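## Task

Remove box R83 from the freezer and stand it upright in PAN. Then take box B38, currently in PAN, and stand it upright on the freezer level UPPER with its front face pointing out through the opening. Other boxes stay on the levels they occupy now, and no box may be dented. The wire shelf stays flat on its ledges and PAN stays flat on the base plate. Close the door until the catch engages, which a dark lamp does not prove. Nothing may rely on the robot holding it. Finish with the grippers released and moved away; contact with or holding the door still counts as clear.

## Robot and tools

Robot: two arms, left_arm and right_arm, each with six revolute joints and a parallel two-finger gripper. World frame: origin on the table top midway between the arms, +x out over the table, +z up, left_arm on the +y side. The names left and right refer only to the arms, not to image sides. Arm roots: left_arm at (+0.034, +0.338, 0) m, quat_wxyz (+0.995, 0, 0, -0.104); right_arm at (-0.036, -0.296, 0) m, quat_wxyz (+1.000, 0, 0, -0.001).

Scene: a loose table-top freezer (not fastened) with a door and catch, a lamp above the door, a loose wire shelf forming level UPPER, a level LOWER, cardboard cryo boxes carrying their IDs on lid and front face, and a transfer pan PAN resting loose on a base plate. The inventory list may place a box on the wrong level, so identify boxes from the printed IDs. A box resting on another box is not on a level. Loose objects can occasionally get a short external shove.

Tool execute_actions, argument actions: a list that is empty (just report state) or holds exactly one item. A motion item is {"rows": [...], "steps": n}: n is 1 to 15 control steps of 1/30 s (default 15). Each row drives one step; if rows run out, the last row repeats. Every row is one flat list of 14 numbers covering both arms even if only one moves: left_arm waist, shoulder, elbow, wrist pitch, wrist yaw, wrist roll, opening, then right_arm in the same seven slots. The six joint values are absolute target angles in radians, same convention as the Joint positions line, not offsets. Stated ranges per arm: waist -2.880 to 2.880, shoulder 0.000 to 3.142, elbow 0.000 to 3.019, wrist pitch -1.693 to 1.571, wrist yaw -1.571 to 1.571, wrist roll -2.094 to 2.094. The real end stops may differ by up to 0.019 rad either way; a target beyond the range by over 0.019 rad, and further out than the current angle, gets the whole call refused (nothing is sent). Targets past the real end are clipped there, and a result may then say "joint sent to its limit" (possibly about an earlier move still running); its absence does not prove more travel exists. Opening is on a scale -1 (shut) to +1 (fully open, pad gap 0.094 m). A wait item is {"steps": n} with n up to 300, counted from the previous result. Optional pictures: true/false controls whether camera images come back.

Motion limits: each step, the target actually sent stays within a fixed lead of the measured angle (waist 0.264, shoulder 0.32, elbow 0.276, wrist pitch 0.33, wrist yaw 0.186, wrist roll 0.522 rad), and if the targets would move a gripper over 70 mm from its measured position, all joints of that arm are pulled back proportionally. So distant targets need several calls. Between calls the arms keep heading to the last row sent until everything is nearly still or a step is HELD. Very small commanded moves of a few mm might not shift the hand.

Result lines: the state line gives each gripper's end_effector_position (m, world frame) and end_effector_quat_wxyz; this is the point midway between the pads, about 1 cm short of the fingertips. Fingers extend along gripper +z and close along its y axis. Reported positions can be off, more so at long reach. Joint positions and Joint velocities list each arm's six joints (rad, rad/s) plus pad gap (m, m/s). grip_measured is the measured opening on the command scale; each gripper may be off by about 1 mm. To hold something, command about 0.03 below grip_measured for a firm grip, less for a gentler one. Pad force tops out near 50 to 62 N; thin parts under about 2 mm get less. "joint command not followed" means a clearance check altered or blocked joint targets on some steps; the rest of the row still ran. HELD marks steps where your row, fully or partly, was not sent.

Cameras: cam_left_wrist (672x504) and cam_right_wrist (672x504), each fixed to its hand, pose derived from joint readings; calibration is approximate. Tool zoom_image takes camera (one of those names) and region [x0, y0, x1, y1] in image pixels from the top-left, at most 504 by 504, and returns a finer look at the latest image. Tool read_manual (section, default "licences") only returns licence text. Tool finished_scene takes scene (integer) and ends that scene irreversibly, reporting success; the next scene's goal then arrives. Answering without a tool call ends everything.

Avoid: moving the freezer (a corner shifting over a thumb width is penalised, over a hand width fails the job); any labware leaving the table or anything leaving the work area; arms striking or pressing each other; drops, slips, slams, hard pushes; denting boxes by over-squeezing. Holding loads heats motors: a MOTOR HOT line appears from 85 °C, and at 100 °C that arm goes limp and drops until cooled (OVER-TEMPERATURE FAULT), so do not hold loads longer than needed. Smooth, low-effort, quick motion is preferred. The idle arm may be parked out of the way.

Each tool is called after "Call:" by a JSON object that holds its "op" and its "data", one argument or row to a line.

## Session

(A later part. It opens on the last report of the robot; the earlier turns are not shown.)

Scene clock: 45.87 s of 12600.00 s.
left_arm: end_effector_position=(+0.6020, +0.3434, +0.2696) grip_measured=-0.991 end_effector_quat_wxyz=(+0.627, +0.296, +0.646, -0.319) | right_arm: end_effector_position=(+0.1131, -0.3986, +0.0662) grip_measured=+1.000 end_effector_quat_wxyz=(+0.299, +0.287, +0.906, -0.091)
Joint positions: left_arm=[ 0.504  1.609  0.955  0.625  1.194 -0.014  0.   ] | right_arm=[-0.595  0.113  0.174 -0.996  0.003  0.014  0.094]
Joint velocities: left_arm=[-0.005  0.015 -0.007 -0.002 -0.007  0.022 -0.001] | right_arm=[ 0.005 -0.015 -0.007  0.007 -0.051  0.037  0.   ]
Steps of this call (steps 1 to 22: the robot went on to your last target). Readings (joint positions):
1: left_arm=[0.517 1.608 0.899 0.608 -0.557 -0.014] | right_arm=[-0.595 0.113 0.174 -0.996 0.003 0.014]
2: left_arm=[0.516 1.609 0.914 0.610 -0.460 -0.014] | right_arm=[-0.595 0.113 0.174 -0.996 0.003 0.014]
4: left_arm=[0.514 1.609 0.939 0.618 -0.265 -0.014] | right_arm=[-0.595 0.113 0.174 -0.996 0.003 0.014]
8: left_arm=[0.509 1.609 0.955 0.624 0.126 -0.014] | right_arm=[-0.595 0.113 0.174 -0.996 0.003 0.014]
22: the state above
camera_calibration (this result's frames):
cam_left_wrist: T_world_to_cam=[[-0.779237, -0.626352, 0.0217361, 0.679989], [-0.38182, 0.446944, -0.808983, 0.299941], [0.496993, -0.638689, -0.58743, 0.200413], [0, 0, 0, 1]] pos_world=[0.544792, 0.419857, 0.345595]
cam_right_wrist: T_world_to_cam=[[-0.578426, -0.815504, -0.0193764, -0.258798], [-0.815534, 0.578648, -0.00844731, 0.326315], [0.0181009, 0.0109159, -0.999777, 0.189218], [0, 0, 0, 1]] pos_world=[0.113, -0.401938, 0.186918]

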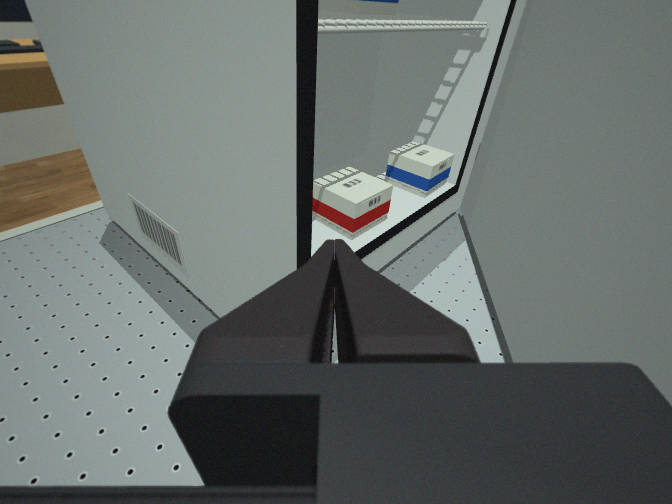

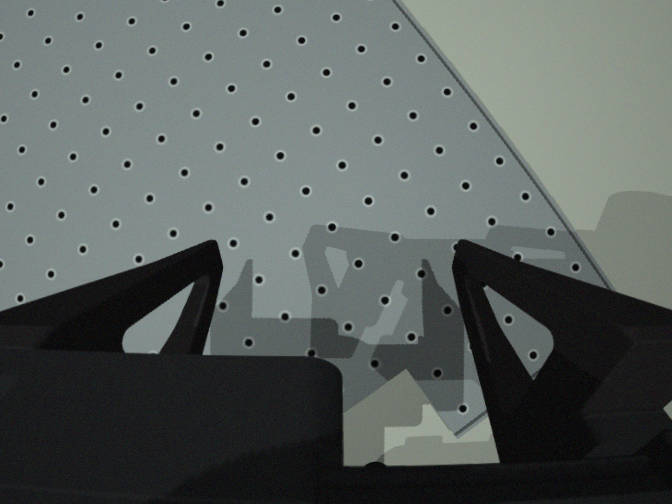

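Call:
{"op": "execute_actions", "data": {
  "actions": [
    {"rows":[[0.47,1.6,1,0.64,1.2,0,-1,-0.6,0.1,0.22,-1,0,0,1],[0.445,1.6,1,0.64,1.2,0,-1,-0.6,0.1,0.22,-1,0,0,1],[0.42,1.6,1,0.64,1.2,0,-1,-0.6,0.1,0.22,-1,0,0,1],[0.395,1.6,1,0.64,1.2,0,-1,-0.6,0.1,0.22,-1,0,0,1],[0.37,1.6,1,0.64,1.2,0,-1,-0.6,0.1,0.22,-1,0,0,1],[0.345,1.6,1,0.64,1.2,0,-1,-0.6,0.1,0.22,-1,0,0,1],[0.32,1.6,1,0.64,1.2,0,-1,-0.6,0.1,0.22,-1,0,0,1],[0.295,1.6,1,0.64,1.2,0,-1,-0.6,0.1,0.22,-1,0,0,1],[0.27,1.6,1,0.64,1.2,0,-1,-0.6,0.1,0.22,-1,0,0,1],[0.25,1.6,1,0.64,1.2,0,-1,-0.6,0.1,0.22,-1,0,0,1],[0.23,1.6,1,0.64,1.2,0,-1,-0.6,0.1,0.22,-1,0,0,1],[0.21,1.6,1,0.64,1.2,0,-1,-0.6,0.1,0.22,-1,0,0,1],[0.195,1.6,1,0.64,1.2,0,-1,-0.6,0.1,0.22,-1,0,0,1],[0.18,1.6,1,0.64,1.2,0,-1,-0.6,0.1,0.22,-1,0,0,1],[0.17,1.6,1,0.64,1.2,0,-1,-0.6,0.1,0.22,-1,0,0,1]]}
  ],
  "pictures": false
}}

Call:
{"op": "execute_actions", "data": {
  "actions": [
    {"rows":[[0.16,1.6,1,0.64,1.23,0,-1,-0.6,0.1,0.22,-1,0,0,1],[0.15,1.6,1,0.64,1.26,0,-1,-0.6,0.1,0.22,-1,0,0,1],[0.14,1.6,1,0.64,1.29,0,-1,-0.6,0.1,0.22,-1,0,0,1],[0.13,1.6,1,0.64,1.32,0,-1,-0.6,0.1,0.22,-1,0,0,1],[0.12,1.6,1,0.64,1.35,0,-1,-0.6,0.1,0.22,-1,0,0,1],[0.11,1.6,1,0.64,1.38,0,-1,-0.6,0.1,0.22,-1,0,0,1],[0.1,1.6,1,0.64,1.41,0,-1,-0.6,0.1,0.22,-1,0,0,1],[0.09,1.6,1,0.64,1.44,0,-1,-0.6,0.1,0.22,-1,0,0,1],[0.075,1.6,1,0.64,1.47,0,-1,-0.6,0.1,0.22,-1,0,0,1],[0.06,1.6,1,0.64,1.5,0,-1,-0.6,0.1,0.22,-1,0,0,1],[0.04,1.6,1,0.64,1.5,0,-1,-0.6,0.1,0.22,-1,0,0,1],[0.02,1.6,1,0.64,1.5,0,-1,-0.6,0.1,0.22,-1,0,0,1],[0,1.6,1,0.64,1.5,0,-1,-0.6,0.1,0.22,-1,0,0,1],[-0.02,1.6,1,0.64,1.5,0,-1,-0.6,0.1,0.22,-1,0,0,1],[-0.04,1.6,1,0.64,1.5,0,-1,-0.6,0.1,0.22,-1,0,0,1]]}
  ],
  "pictures": false
}}

Call:
{"op": "execute_actions", "data": {
  "actions": [
    {"rows":[[-0.06,1.6,1,0.64,1.49,0,-1,-0.6,0.1,0.22,-1,0,0,1],[-0.08,1.6,1,0.64,1.48,0,-1,-0.6,0.1,0.22,-1,0,0,1],[-0.1,1.6,1,0.64,1.46,0,-1,-0.6,0.1,0.22,-1,0,0,1],[-0.12,1.6,1,0.64,1.44,0,-1,-0.6,0.1,0.22,-1,0,0,1],[-0.14,1.6,1,0.64,1.42,0,-1,-0.6,0.1,0.22,-1,0,0,1],[-0.16,1.6,1,0.64,1.4,0,-1,-0.6,0.1,0.22,-1,0,0,1],[-0.18,1.6,1,0.64,1.38,0,-1,-0.6,0.1,0.22,-1,0,0,1],[-0.2,1.6,1,0.64,1.36,0,-1,-0.6,0.1,0.22,-1,0,0,1],[-0.22,1.6,1,0.64,1.34,0,-1,-0.6,0.1,0.22,-1,0,0,1],[-0.24,1.6,1,0.64,1.32,0,-1,-0.6,0.1,0.22,-1,0,0,1],[-0.26,1.6,1,0.64,1.3,0,-1,-0.6,0.1,0.22,-1,0,0,1],[-0.28,1.6,1,0.64,1.27,0,-1,-0.6,0.1,0.22,-1,0,0,1],[-0.3,1.6,1,0.64,1.24,0,-1,-0.6,0.1,0.22,-1,0,0,1],[-0.32,1.6,1,0.64,1.21,0,-1,-0.6,0.1,0.22,-1,0,0,1],[-0.34,1.6,1,0.64,1.18,0,-1,-0.6,0.1,0.22,-1,0,0,1]]}
  ],
  "pictures": false
}}

Call:
{"op": "execute_actions", "data": {
  "actions": [
    {"rows":[[-0.36,1.6,1,0.64,1.15,0,-1,-0.6,0.1,0.22,-1,0,0,1],[-0.38,1.6,1,0.64,1.12,0,-1,-0.6,0.1,0.22,-1,0,0,1],[-0.4,1.6,1,0.64,1.09,0,-1,-0.6,0.1,0.22,-1,0,0,1],[-0.42,1.6,1,0.64,1.06,0,-1,-0.6,0.1,0.22,-1,0,0,1],[-0.44,1.6,1,0.64,1.03,0,-1,-0.6,0.1,0.22,-1,0,0,1],[-0.46,1.6,1,0.64,1.0,0,-1,-0.6,0.1,0.22,-1,0,0,1],[-0.48,1.6,1,0.64,0.97,0,-1,-0.6,0.1,0.22,-1,0,0,1],[-0.5,1.6,1,0.64,0.94,0,-1,-0.6,0.1,0.22,-1,0,0,1],[-0.52,1.6,1,0.64,0.91,0,-1,-0.6,0.1,0.22,-1,0,0,1],[-0.54,1.6,1,0.64,0.88,0,-1,-0.6,0.1,0.22,-1,0,0,1],[-0.555,1.6,1,0.64,0.85,0,-1,-0.6,0.1,0.22,-1,0,0,1],[-0.57,1.6,1,0.64,0.82,0,-1,-0.6,0.1,0.22,-1,0,0,1],[-0.58,1.6,1,0.64,0.79,0,-1,-0.6,0.1,0.22,-1,0,0,1],[-0.59,1.6,1,0.64,0.77,0,-1,-0.6,0.1,0.22,-1,0,0,1],[-0.6,1.6,1,0.64,0.75,0,-1,-0.6,0.1,0.22,-1,0,0,1]]}
  ],
  "pictures": false
}}

Call:
{"op": "execute_actions", "data": {
  "actions": [
    {"rows":[[-0.6,1.6,1,0.64,0.75,0,-1,0.25,0.1,0.22,-1,0,0,1]]}
  ],
  "pictures": false
}}

Call:
{"op": "execute_actions", "data": {
  "actions": [
    {"rows":[[-0.6,1.6,1,0.64,0.75,0,-1,0.25,0.1,0.22,-0.8,0,0,1]]}
  ]
}}

Scene clock: 62.90 s of 12600.00 s.
left_arm: end_effector_position=(+0.5738, +0.1627, +0.2696) grip_measured=-0.991 end_effector_quat_wxyz=(+0.567, +0.397, +0.590, -0.416) | right_arm: end_effector_position=(+0.1131, -0.3986, +0.0662) grip_measured=+1.000 end_effector_quat_wxyz=(+0.299, +0.287, +0.906, -0.091)
Joint positions: left_arm=[ 0.181  1.609  0.955  0.625  1.197 -0.014  0.   ] | right_arm=[-0.595  0.113  0.174 -0.996  0.003  0.014  0.094]
Joint velocities: left_arm=[-0.454 -0.015 -0.017 -0.007 -0.007 -0.022  0.   ] | right_arm=[-0.015 -0.024  0.007 -0.007 -0.037 -0.022  0.   ]
Steps of this call (steps 1 to 30: the robot went on to your last target; steps 31 to 496: nothing new was sent; steps 497 to 511: all 15 steps of this action). Readings (joint positions):
497: left_arm=[0.502 1.609 0.955 0.625 1.196 -0.014] | right_arm=[-0.595 0.113 0.174 -0.996 0.003 0.014]
498: left_arm=[0.498 1.609 0.955 0.625 1.196 -0.014] | right_arm=[-0.595 0.113 0.174 -0.996 0.003 0.014]
500: left_arm=[0.474 1.609 0.955 0.625 1.196 -0.014] | right_arm=[-0.595 0.113 0.174 -0.996 0.003 0.014]
504: left_arm=[0.367 1.609 0.955 0.625 1.196 -0.014] | right_arm=[-0.595 0.113 0.174 -0.996 0.003 0.014]
511: the state above

Scene clock: 63.40 s of 12600.00 s.
left_arm: end_effector_position=(+0.4932, +0.0838, +0.2713) grip_measured=-0.991 end_effector_quat_wxyz=(+0.466, +0.513, +0.488, -0.531) | right_arm: end_effector_position=(+0.1131, -0.3986, +0.0662) grip_measured=+1.000 end_effector_quat_wxyz=(+0.299, +0.287, +0.906, -0.091)
Joint positions: left_arm=[ 0.036  1.609  0.956  0.625  1.488 -0.012  0.   ] | right_arm=[-0.595  0.113  0.174 -0.996  0.003  0.014  0.094]
Joint velocities: left_arm=[-0.601 -0.015 -0.012 -0.002 -0.037  0.11  -0.001] | right_arm=[-0.024 -0.015 -0.007 -0.002  0.037 -0.022  0.   ]
Steps of this call (steps 1 to 15: all 15 steps of this action). Readings (joint positions):
1: left_arm=[0.168 1.609 0.955 0.625 1.210 -0.014] | right_arm=[-0.595 0.113 0.174 -0.996 0.003 0.014]
2: left_arm=[0.158 1.609 0.955 0.625 1.234 -0.014] | right_arm=[-0.595 0.113 0.174 -0.996 0.003 0.014]
4: left_arm=[0.145 1.609 0.955 0.625 1.291 -0.014] | right_arm=[-0.595 0.113 0.174 -0.996 0.003 0.014]
8: left_arm=[0.122 1.609 0.956 0.625 1.407 -0.012] | right_arm=[-0.595 0.113 0.174 -0.996 0.003 0.014]
15: the state above

Scene clock: 63.90 s of 12600.00 s.
left_arm: end_effector_position=(+0.4333, -0.0629, +0.2700) grip_measured=-0.991 end_effector_quat_wxyz=(+0.451, +0.527, +0.477, -0.540) | right_arm: end_effector_position=(+0.1131, -0.3986, +0.0662) grip_measured=+1.000 end_effector_quat_wxyz=(+0.299, +0.287, +0.906, -0.091)
Joint positions: left_arm=[-0.29   1.609  0.956  0.625  1.21  -0.012  0.   ] | right_arm=[-0.595  0.113  0.174 -0.996  0.003  0.014  0.094]
Joint velocities: left_arm=[-0.581 -0.005  0.007  0.007 -0.799 -0.037 -0.001] | right_arm=[ 0.005 -0.015 -0.017 -0.002  0.022 -0.007  0.   ]
Steps of this call (steps 1 to 15: all 15 steps of this action). Readings (joint positions):
1: left_arm=[0.015 1.609 0.956 0.625 1.487 -0.012] | right_arm=[-0.595 0.113 0.174 -0.996 0.003 0.014]
2: left_arm=[-0.007 1.609 0.956 0.625 1.484 -0.012] | right_arm=[-0.595 0.113 0.174 -0.996 0.003 0.014]
4: left_arm=[-0.055 1.609 0.956 0.625 1.457 -0.012] | right_arm=[-0.595 0.113 0.174 -0.996 0.003 0.014]
8: left_arm=[-0.148 1.609 0.956 0.625 1.380 -0.012] | right_arm=[-0.595 0.113 0.174 -0.996 0.003 0.014]
15: the state above

Scene clock: 64.40 s of 12600.00 s.
left_arm: end_effector_position=(+0.3792, -0.1730, +0.2686) grip_measured=-0.991 end_effector_quat_wxyz=(+0.492, +0.492, +0.518, -0.498) | right_arm: end_effector_position=(+0.1131, -0.3986, +0.0662) grip_measured=+1.000 end_effector_quat_wxyz=(+0.299, +0.287, +0.906, -0.091)
Joint positions: left_arm=[-0.572  1.609  0.956  0.625  0.77  -0.012  0.   ] | right_arm=[-0.595  0.113  0.174 -0.996  0.003  0.014  0.094]
Joint velocities: left_arm=[-0.151 -0.005 -0.012 -0.012 -0.418  0.037  0.   ] | right_arm=[-0.015 -0.005  0.017 -0.007 -0.051  0.037  0.   ]
Steps of this call (steps 1 to 15: all 15 steps of this action). Readings (joint positions):
1: left_arm=[-0.309 1.609 0.956 0.625 1.180 -0.012] | right_arm=[-0.595 0.113 0.174 -0.996 0.003 0.014]
2: left_arm=[-0.328 1.609 0.956 0.625 1.149 -0.012] | right_arm=[-0.595 0.113 0.174 -0.996 0.003 0.014]
4: left_arm=[-0.366 1.609 0.956 0.625 1.088 -0.012] | right_arm=[-0.595 0.113 0.174 -0.996 0.003 0.014]
8: left_arm=[-0.444 1.609 0.956 0.625 0.968 -0.012] | right_arm=[-0.595 0.113 0.174 -0.996 0.003 0.014]
15: the state above

Scene clock: 64.90 s of 12600.00 s.
left_arm: end_effector_position=(+0.3794, -0.1737, +0.2686) grip_measured=-0.991 end_effector_quat_wxyz=(+0.493, +0.491, +0.519, -0.497) | right_arm: end_effector_position=(+0.1383, -0.2479, +0.0662) grip_measured=+1.000 end_effector_quat_wxyz=(+0.310, -0.124, +0.942, +0.045)
Joint positions: left_arm=[-0.574  1.609  0.956  0.625  0.763 -0.012  0.   ] | right_arm=[ 0.277  0.113  0.174 -0.996 -0.     0.012  0.094]
Joint velocities: left_arm=[ 0.005 -0.015  0.012  0.007  0.007  0.051 -0.001] | right_arm=[-0.298  0.005  0.012 -0.027 -0.007 -0.007  0.   ]
Steps of this call (steps 1 to 15: all 15 steps of this action). Readings (joint positions):
1: left_arm=[-0.574 1.609 0.956 0.625 0.763 -0.012] | right_arm=[-0.576 0.113 0.174 -0.996 0.006 0.014]
2: left_arm=[-0.574 1.609 0.956 0.625 0.763 -0.012] | right_arm=[-0.516 0.113 0.174 -0.996 0.006 0.014]
4: left_arm=[-0.574 1.609 0.956 0.625 0.763 -0.012] | right_arm=[-0.344 0.113 0.174 -0.996 0.006 0.014]
8: left_arm=[-0.574 1.609 0.956 0.625 0.763 -0.012] | right_arm=[0.040 0.113 0.174 -0.996 0.003 0.014]
15: the state above

Scene clock: 65.40 s of 12600.00 s.
left_arm: end_effector_position=(+0.3794, -0.1737, +0.2686) grip_measured=-0.991 end_effector_quat_wxyz=(+0.493, +0.491, +0.519, -0.497) | right_arm: end_effector_position=(+0.1704, -0.2440, +0.0960) grip_measured=+1.000 end_effector_quat_wxyz=(+0.391, -0.109, +0.912, +0.052)
Joint positions: left_arm=[-0.574  1.609  0.956  0.625  0.763 -0.012  0.   ] | right_arm=[ 0.253  0.111  0.177 -0.825 -0.     0.012  0.094]
Joint velocities: left_arm=[-0.015  0.015 -0.012  0.002 -0.051  0.081  0.   ] | right_arm=[-0.015 -0.015 -0.002  0.007  0.066 -0.007  0.   ]
Steps of this call (steps 1 to 15: all 15 steps of this action). Readings (joint positions):
1: left_arm=[-0.574 1.609 0.956 0.625 0.763 -0.012] | right_arm=[0.267 0.113 0.174 -0.969 -0.000 0.012]
2: left_arm=[-0.574 1.609 0.956 0.625 0.763 -0.012] | right_arm=[0.260 0.113 0.172 -0.920 -0.000 0.012]
4: left_arm=[-0.574 1.609 0.956 0.625 0.763 -0.012] | right_arm=[0.254 0.112 0.177 -0.852 -0.000 0.012]
8: left_arm=[-0.574 1.609 0.956 0.625 0.763 -0.012] | right_arm=[0.253 0.111 0.177 -0.826 -0.000 0.012]
15: the state above
camera_calibration (this result's frames):
cam_left_wrist: T_world_to_cam=[[-0.999493, -0.0296374, 0.0116736, 0.372595], [-0.0270157, 0.594556, -0.8036, 0.334837], [0.016876, -0.803508, -0.595055, 0.135806], [0, 0, 0, 1]] pos_world=[0.379159, -0.0789155, 0.345538]
cam_right_wrist: T_world_to_cam=[[0.236082, -0.971464, -0.0228562, -0.275524], [-0.956315, -0.228098, -0.182848, 0.127738], [0.172417, 0.0650249, -0.982875, 0.20161], [0, 0, 0, 1]] pos_world=[0.152443, -0.251635, 0.215217]

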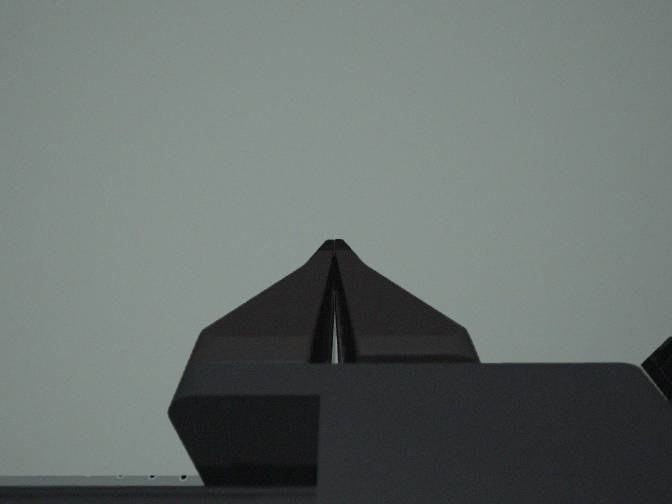

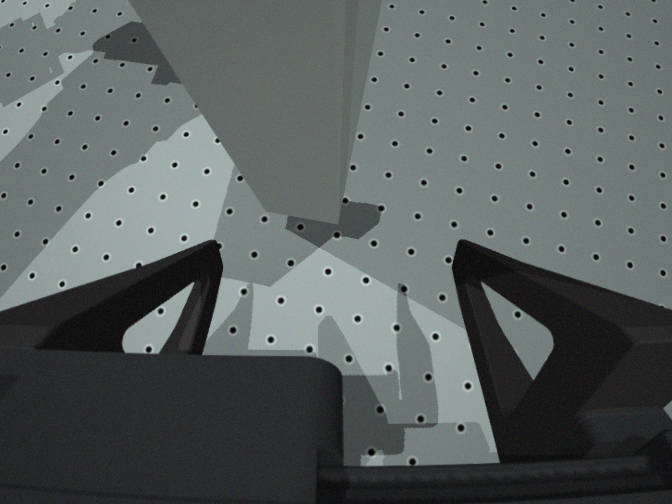

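Call:
{"op": "execute_actions", "data": {
  "actions": [
    {"rows":[[-0.57,1.6,1,0.64,0.75,0,-1,0.335,0.1,0.22,-0.8,0,0,1],[-0.57,1.6,1,0.64,0.75,0,-1,0.335,0.1,0.22,-0.8,0,0,1],[-0.57,1.6,1,0.64,0.75,0,-1,0.335,0.1,0.22,-0.8,0,0,1],[-0.57,1.6,1,0.64,0.75,0,-1,0.335,0.1,0.22,-0.8,0,0,1],[-0.57,1.6,1,0.64,0.75,0,-1,0.335,0.1,0.22,-0.8,0,0,1],[-0.57,1.6,1,0.64,0.75,0,-1,0.335,0.2,0.22,-0.55,0,0,1],[-0.57,1.6,1,0.64,0.75,0,-1,0.335,0.2,0.22,-0.55,0,0,1],[-0.57,1.6,1,0.64,0.75,0,-1,0.335,0.2,0.22,-0.55,0,0,1],[-0.57,1.6,1,0.64,0.75,0,-1,0.335,0.3,0.22,-0.3,0,0,1]]}
  ],
  "pictures": false
}}

Call:
{"op": "execute_actions", "data": {
  "actions": [
    {"rows":[[-0.45,1.5,0.78,0.9,-0.62,0.1,1,0.335,0.3,0.22,-0.3,0,0,1]]}
  ],
  "pictures": false
}}

Call:
{"op": "execute_actions", "data": {
  "actions": [
    {"steps":20}
  ]
}}

Scene clock: 69.43 s of 12600.00 s.
left_arm: end_effector_position=(+0.3814, -0.1730, +0.2686) grip_measured=-0.991 end_effector_quat_wxyz=(+0.495, +0.489, +0.521, -0.494) | right_arm: end_effector_position=(+0.2301, -0.2043, +0.1561) grip_measured=+1.000 end_effector_quat_wxyz=(+0.522, -0.136, +0.837, +0.092)
Joint positions: left_arm=[-0.572  1.609  0.956  0.625  0.757 -0.012  0.   ] | right_arm=[ 0.338  0.303  0.186 -0.336  0.     0.012  0.094]
Joint velocities: left_arm=[-0.005 -0.005  0.007 -0.007  0.007  0.037 -0.001] | right_arm=[-0.015  0.005 -0.002  0.09   0.007 -0.022  0.   ]
Steps of this call (steps 1 to 15: the robot went on to your last target; steps 16 to 106: nothing new was sent; steps 107 to 121: all 15 steps of this action). Readings (joint positions):
107: left_arm=[-0.573 1.609 0.956 0.625 0.763 -0.012] | right_arm=[0.259 0.111 0.177 -0.825 0.000 0.012]
108: left_arm=[-0.573 1.609 0.956 0.625 0.762 -0.012] | right_arm=[0.275 0.111 0.177 -0.825 0.000 0.012]
110: left_arm=[-0.572 1.609 0.956 0.625 0.757 -0.012] | right_arm=[0.315 0.111 0.177 -0.825 0.000 0.012]
114: left_arm=[-0.572 1.609 0.956 0.625 0.757 -0.012] | right_arm=[0.338 0.156 0.176 -0.654 0.000 0.012]
121: the state above

Scene clock: 69.93 s of 12600.00 s.
left_arm: end_effector_position=(+0.5428, +0.0721, +0.2792) grip_measured=+1.000 end_effector_quat_wxyz=(+0.743, +0.021, +0.668, -0.018) | right_arm: end_effector_position=(+0.2310, -0.2039, +0.1580) grip_measured=+1.000 end_effector_quat_wxyz=(+0.526, -0.136, +0.834, +0.092)
Joint positions: left_arm=[-0.439  1.522  0.772  0.878 -0.588  0.079  0.094] | right_arm=[ 0.338  0.303  0.186 -0.327  0.     0.012  0.094]
Joint velocities: left_arm=[-0.005 -0.024 -0.007 -0.002 -0.945  0.051  0.   ] | right_arm=[ 0.015 -0.005 -0.007 -0.002 -0.007  0.051  0.   ]
Steps of this call (steps 1 to 15: all 15 steps of this action). Readings (joint positions):
1: left_arm=[-0.568 1.605 0.939 0.659 0.692 -0.002] | right_arm=[0.338 0.303 0.186 -0.332 0.000 0.012]
2: left_arm=[-0.560 1.594 0.904 0.724 0.614 0.011] | right_arm=[0.338 0.303 0.186 -0.329 0.000 0.012]
4: left_arm=[-0.521 1.561 0.826 0.809 0.441 0.035] | right_arm=[0.338 0.303 0.186 -0.328 0.000 0.012]
8: left_arm=[-0.442 1.527 0.772 0.866 0.047 0.063] | right_arm=[0.338 0.303 0.186 -0.327 0.000 0.012]
15: the state above

Scene clock: 70.60 s of 12600.00 s.
left_arm: end_effector_position=(+0.5427, +0.0762, +0.2789) grip_measured=+1.000 end_effector_quat_wxyz=(+0.743, +0.013, +0.669, -0.008) | right_arm: end_effector_position=(+0.2310, -0.2039, +0.1580) grip_measured=+1.000 end_effector_quat_wxyz=(+0.526, -0.136, +0.834, +0.092)
Joint positions: left_arm=[-0.441  1.522  0.772  0.878 -0.616  0.084  0.094] | right_arm=[ 0.338  0.303  0.186 -0.327  0.     0.012  0.094]
Joint velocities: left_arm=[ 0.005 -0.005 -0.002  0.002 -0.022 -0.051  0.   ] | right_arm=[-0.015 -0.015 -0.017 -0.032 -0.037  0.037  0.   ]
Steps of this call (steps 1 to 20: the robot went on to your last target). Readings (joint positions):
1: left_arm=[-0.439 1.522 0.772 0.878 -0.606 0.079] | right_arm=[0.338 0.303 0.186 -0.327 0.000 0.012]
2: left_arm=[-0.440 1.522 0.772 0.878 -0.612 0.080] | right_arm=[0.338 0.303 0.186 -0.327 0.000 0.012]
4: left_arm=[-0.440 1.522 0.772 0.878 -0.615 0.082] | right_arm=[0.338 0.303 0.186 -0.327 0.000 0.012]
8: left_arm=[-0.441 1.522 0.772 0.878 -0.616 0.083] | right_arm=[0.338 0.303 0.186 -0.327 0.000 0.012]
20: the state above
camera_calibration (this result's frames):
cam_left_wrist: T_world_to_cam=[[-0.0214047, -0.999378, -0.0280305, 0.0972644], [-0.489728, 0.0349237, -0.871176, 0.511516], [0.871613, -0.00491996, -0.490171, -0.214033], [0, 0, 0, 1]] pos_world=[0.43914, 0.0782868, 0.343434]
cam_right_wrist: T_world_to_cam=[[0.324345, -0.9456, -0.0253214, -0.26421], [-0.834272, -0.273337, -0.478828, 0.215524], [0.445859, 0.176431, -0.877543, 0.192425], [0, 0, 0, 1]] pos_world=[0.179707, -0.224876, 0.26537]

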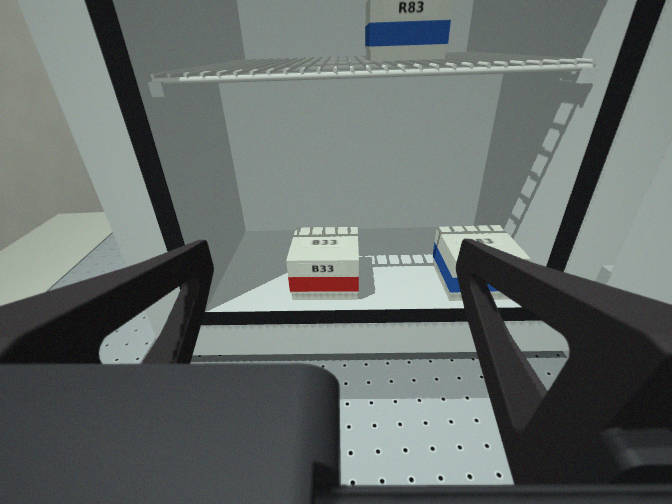

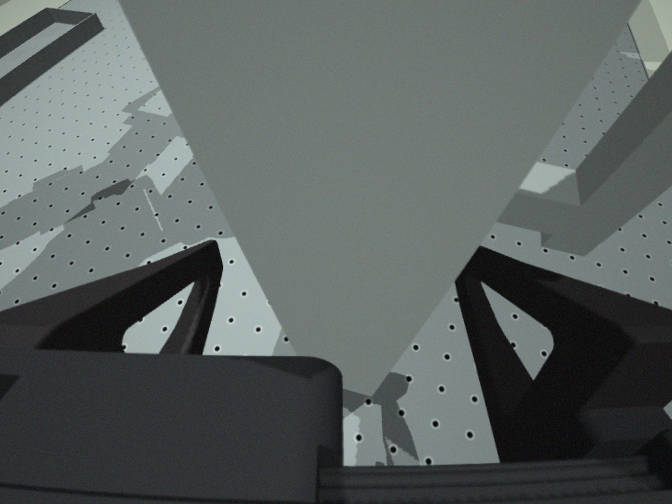

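Call:
{"op": "execute_actions", "data": {
  "actions": [
    {"rows":[[-0.42,1.55,1.0,0.85,-0.6,0.15,1,0.335,0.3,0.22,-0.3,0,0,1],[-0.42,1.55,1.0,0.85,-0.6,0.15,1,0.335,0.3,0.22,-0.3,0,0,1],[-0.42,1.55,1.0,0.85,-0.6,0.15,1,0.335,0.3,0.22,-0.3,0,0,1],[-0.42,1.55,1.0,0.85,-0.6,0.15,1,0.335,0.3,0.22,-0.3,0,0,1],[-0.42,1.55,1.0,0.85,-0.6,0.15,1,0.335,0.3,0.22,-0.3,0,0,1],[-0.42,1.6,1.2,0.85,-0.55,0.22,1,0.335,0.3,0.22,-0.3,0,0,1]]}
  ],
  "pictures": false
}}

Call:
{"op": "execute_actions", "data": {
  "actions": [
    {"steps":15}
  ]
}}

Scene clock: 77.47 s of 12600.00 s.
left_arm: end_effector_position=(+0.6039, +0.0260, +0.4452) grip_measured=+1.000 end_effector_quat_wxyz=(+0.824, -0.003, +0.566, -0.039) | right_arm: end_effector_position=(+0.2310, -0.2039, +0.1580) grip_measured=+1.000 end_effector_quat_wxyz=(+0.526, -0.136, +0.834, +0.092)
Joint positions: left_arm=[-0.431  1.584  1.163  0.858 -0.553  0.188  0.094] | right_arm=[ 0.338  0.303  0.186 -0.327  0.     0.012  0.094]
Joint velocities: left_arm=[0.005 0.005 0.149 0.007 0.007 0.081 0.   ] | right_arm=[-0.015 -0.005  0.012 -0.007 -0.022 -0.037  0.   ]
Steps of this call (steps 1 to 15: the robot went on to your last target; steps 16 to 191: nothing new was sent; steps 192 to 206: all 15 steps of this action). Readings (joint positions):
192: left_arm=[-0.440 1.523 0.778 0.875 -0.614 0.088] | right_arm=[0.338 0.303 0.186 -0.327 0.000 0.012]
193: left_arm=[-0.439 1.527 0.795 0.869 -0.612 0.094] | right_arm=[0.338 0.303 0.186 -0.327 0.000 0.012]
195: left_arm=[-0.436 1.538 0.847 0.861 -0.608 0.104] | right_arm=[0.338 0.303 0.186 -0.327 0.000 0.012]
199: left_arm=[-0.431 1.559 0.980 0.858 -0.572 0.136] | right_arm=[0.338 0.303 0.186 -0.327 0.000 0.012]
206: the state above

Scene clock: 77.97 s of 12600.00 s.
left_arm: end_effector_position=(+0.6050, +0.0264, +0.4448) grip_measured=+1.000 end_effector_quat_wxyz=(+0.824, +0.001, +0.566, -0.032) | right_arm: end_effector_position=(+0.2310, -0.2039, +0.1580) grip_measured=+1.000 end_effector_quat_wxyz=(+0.526, -0.136, +0.834, +0.092)
Joint positions: left_arm=[-0.429  1.587  1.165  0.858 -0.553  0.203  0.094] | right_arm=[ 0.338  0.303  0.186 -0.327  0.     0.012  0.094]
Joint velocities: left_arm=[-0.005 -0.005  0.002  0.002 -0.022  0.022  0.   ] | right_arm=[-0.015 -0.005 -0.007  0.002 -0.022  0.037  0.   ]
Steps of this call (steps 1 to 15: the robot went on to your last target). Readings (joint positions):
1: left_arm=[-0.431 1.584 1.165 0.858 -0.553 0.191] | right_arm=[0.338 0.303 0.186 -0.327 0.000 0.012]
2: left_arm=[-0.431 1.584 1.165 0.858 -0.553 0.194] | right_arm=[0.338 0.303 0.186 -0.327 0.000 0.012]
4: left_arm=[-0.430 1.586 1.165 0.858 -0.553 0.198] | right_arm=[0.338 0.303 0.186 -0.327 0.000 0.012]
8: left_arm=[-0.429 1.587 1.165 0.858 -0.553 0.201] | right_arm=[0.338 0.303 0.186 -0.327 0.000 0.012]
15: the state above
camera_calibration (this result's frames):
cam_left_wrist: T_world_to_cam=[[-0.0422089, -0.998946, 0.0180116, 0.0455808], [-0.247191, -0.00702596, -0.968941, 0.586225], [0.968047, -0.0453502, -0.246634, -0.352861], [0, 0, 0, 1]] pos_world=[0.488419, 0.0336492, 0.480169]
cam_right_wrist: T_world_to_cam=[[0.324345, -0.9456, -0.0253214, -0.26421], [-0.834272, -0.273337, -0.478828, 0.215524], [0.445859, 0.176431, -0.877543, 0.192425], [0, 0, 0, 1]] pos_world=[0.179707, -0.224876, 0.26537]

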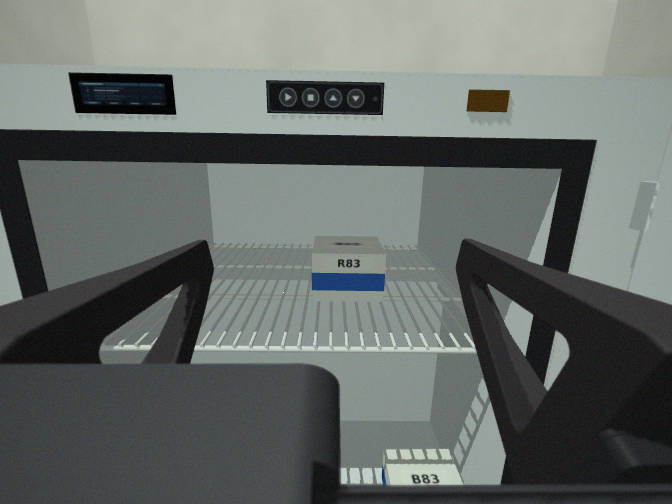

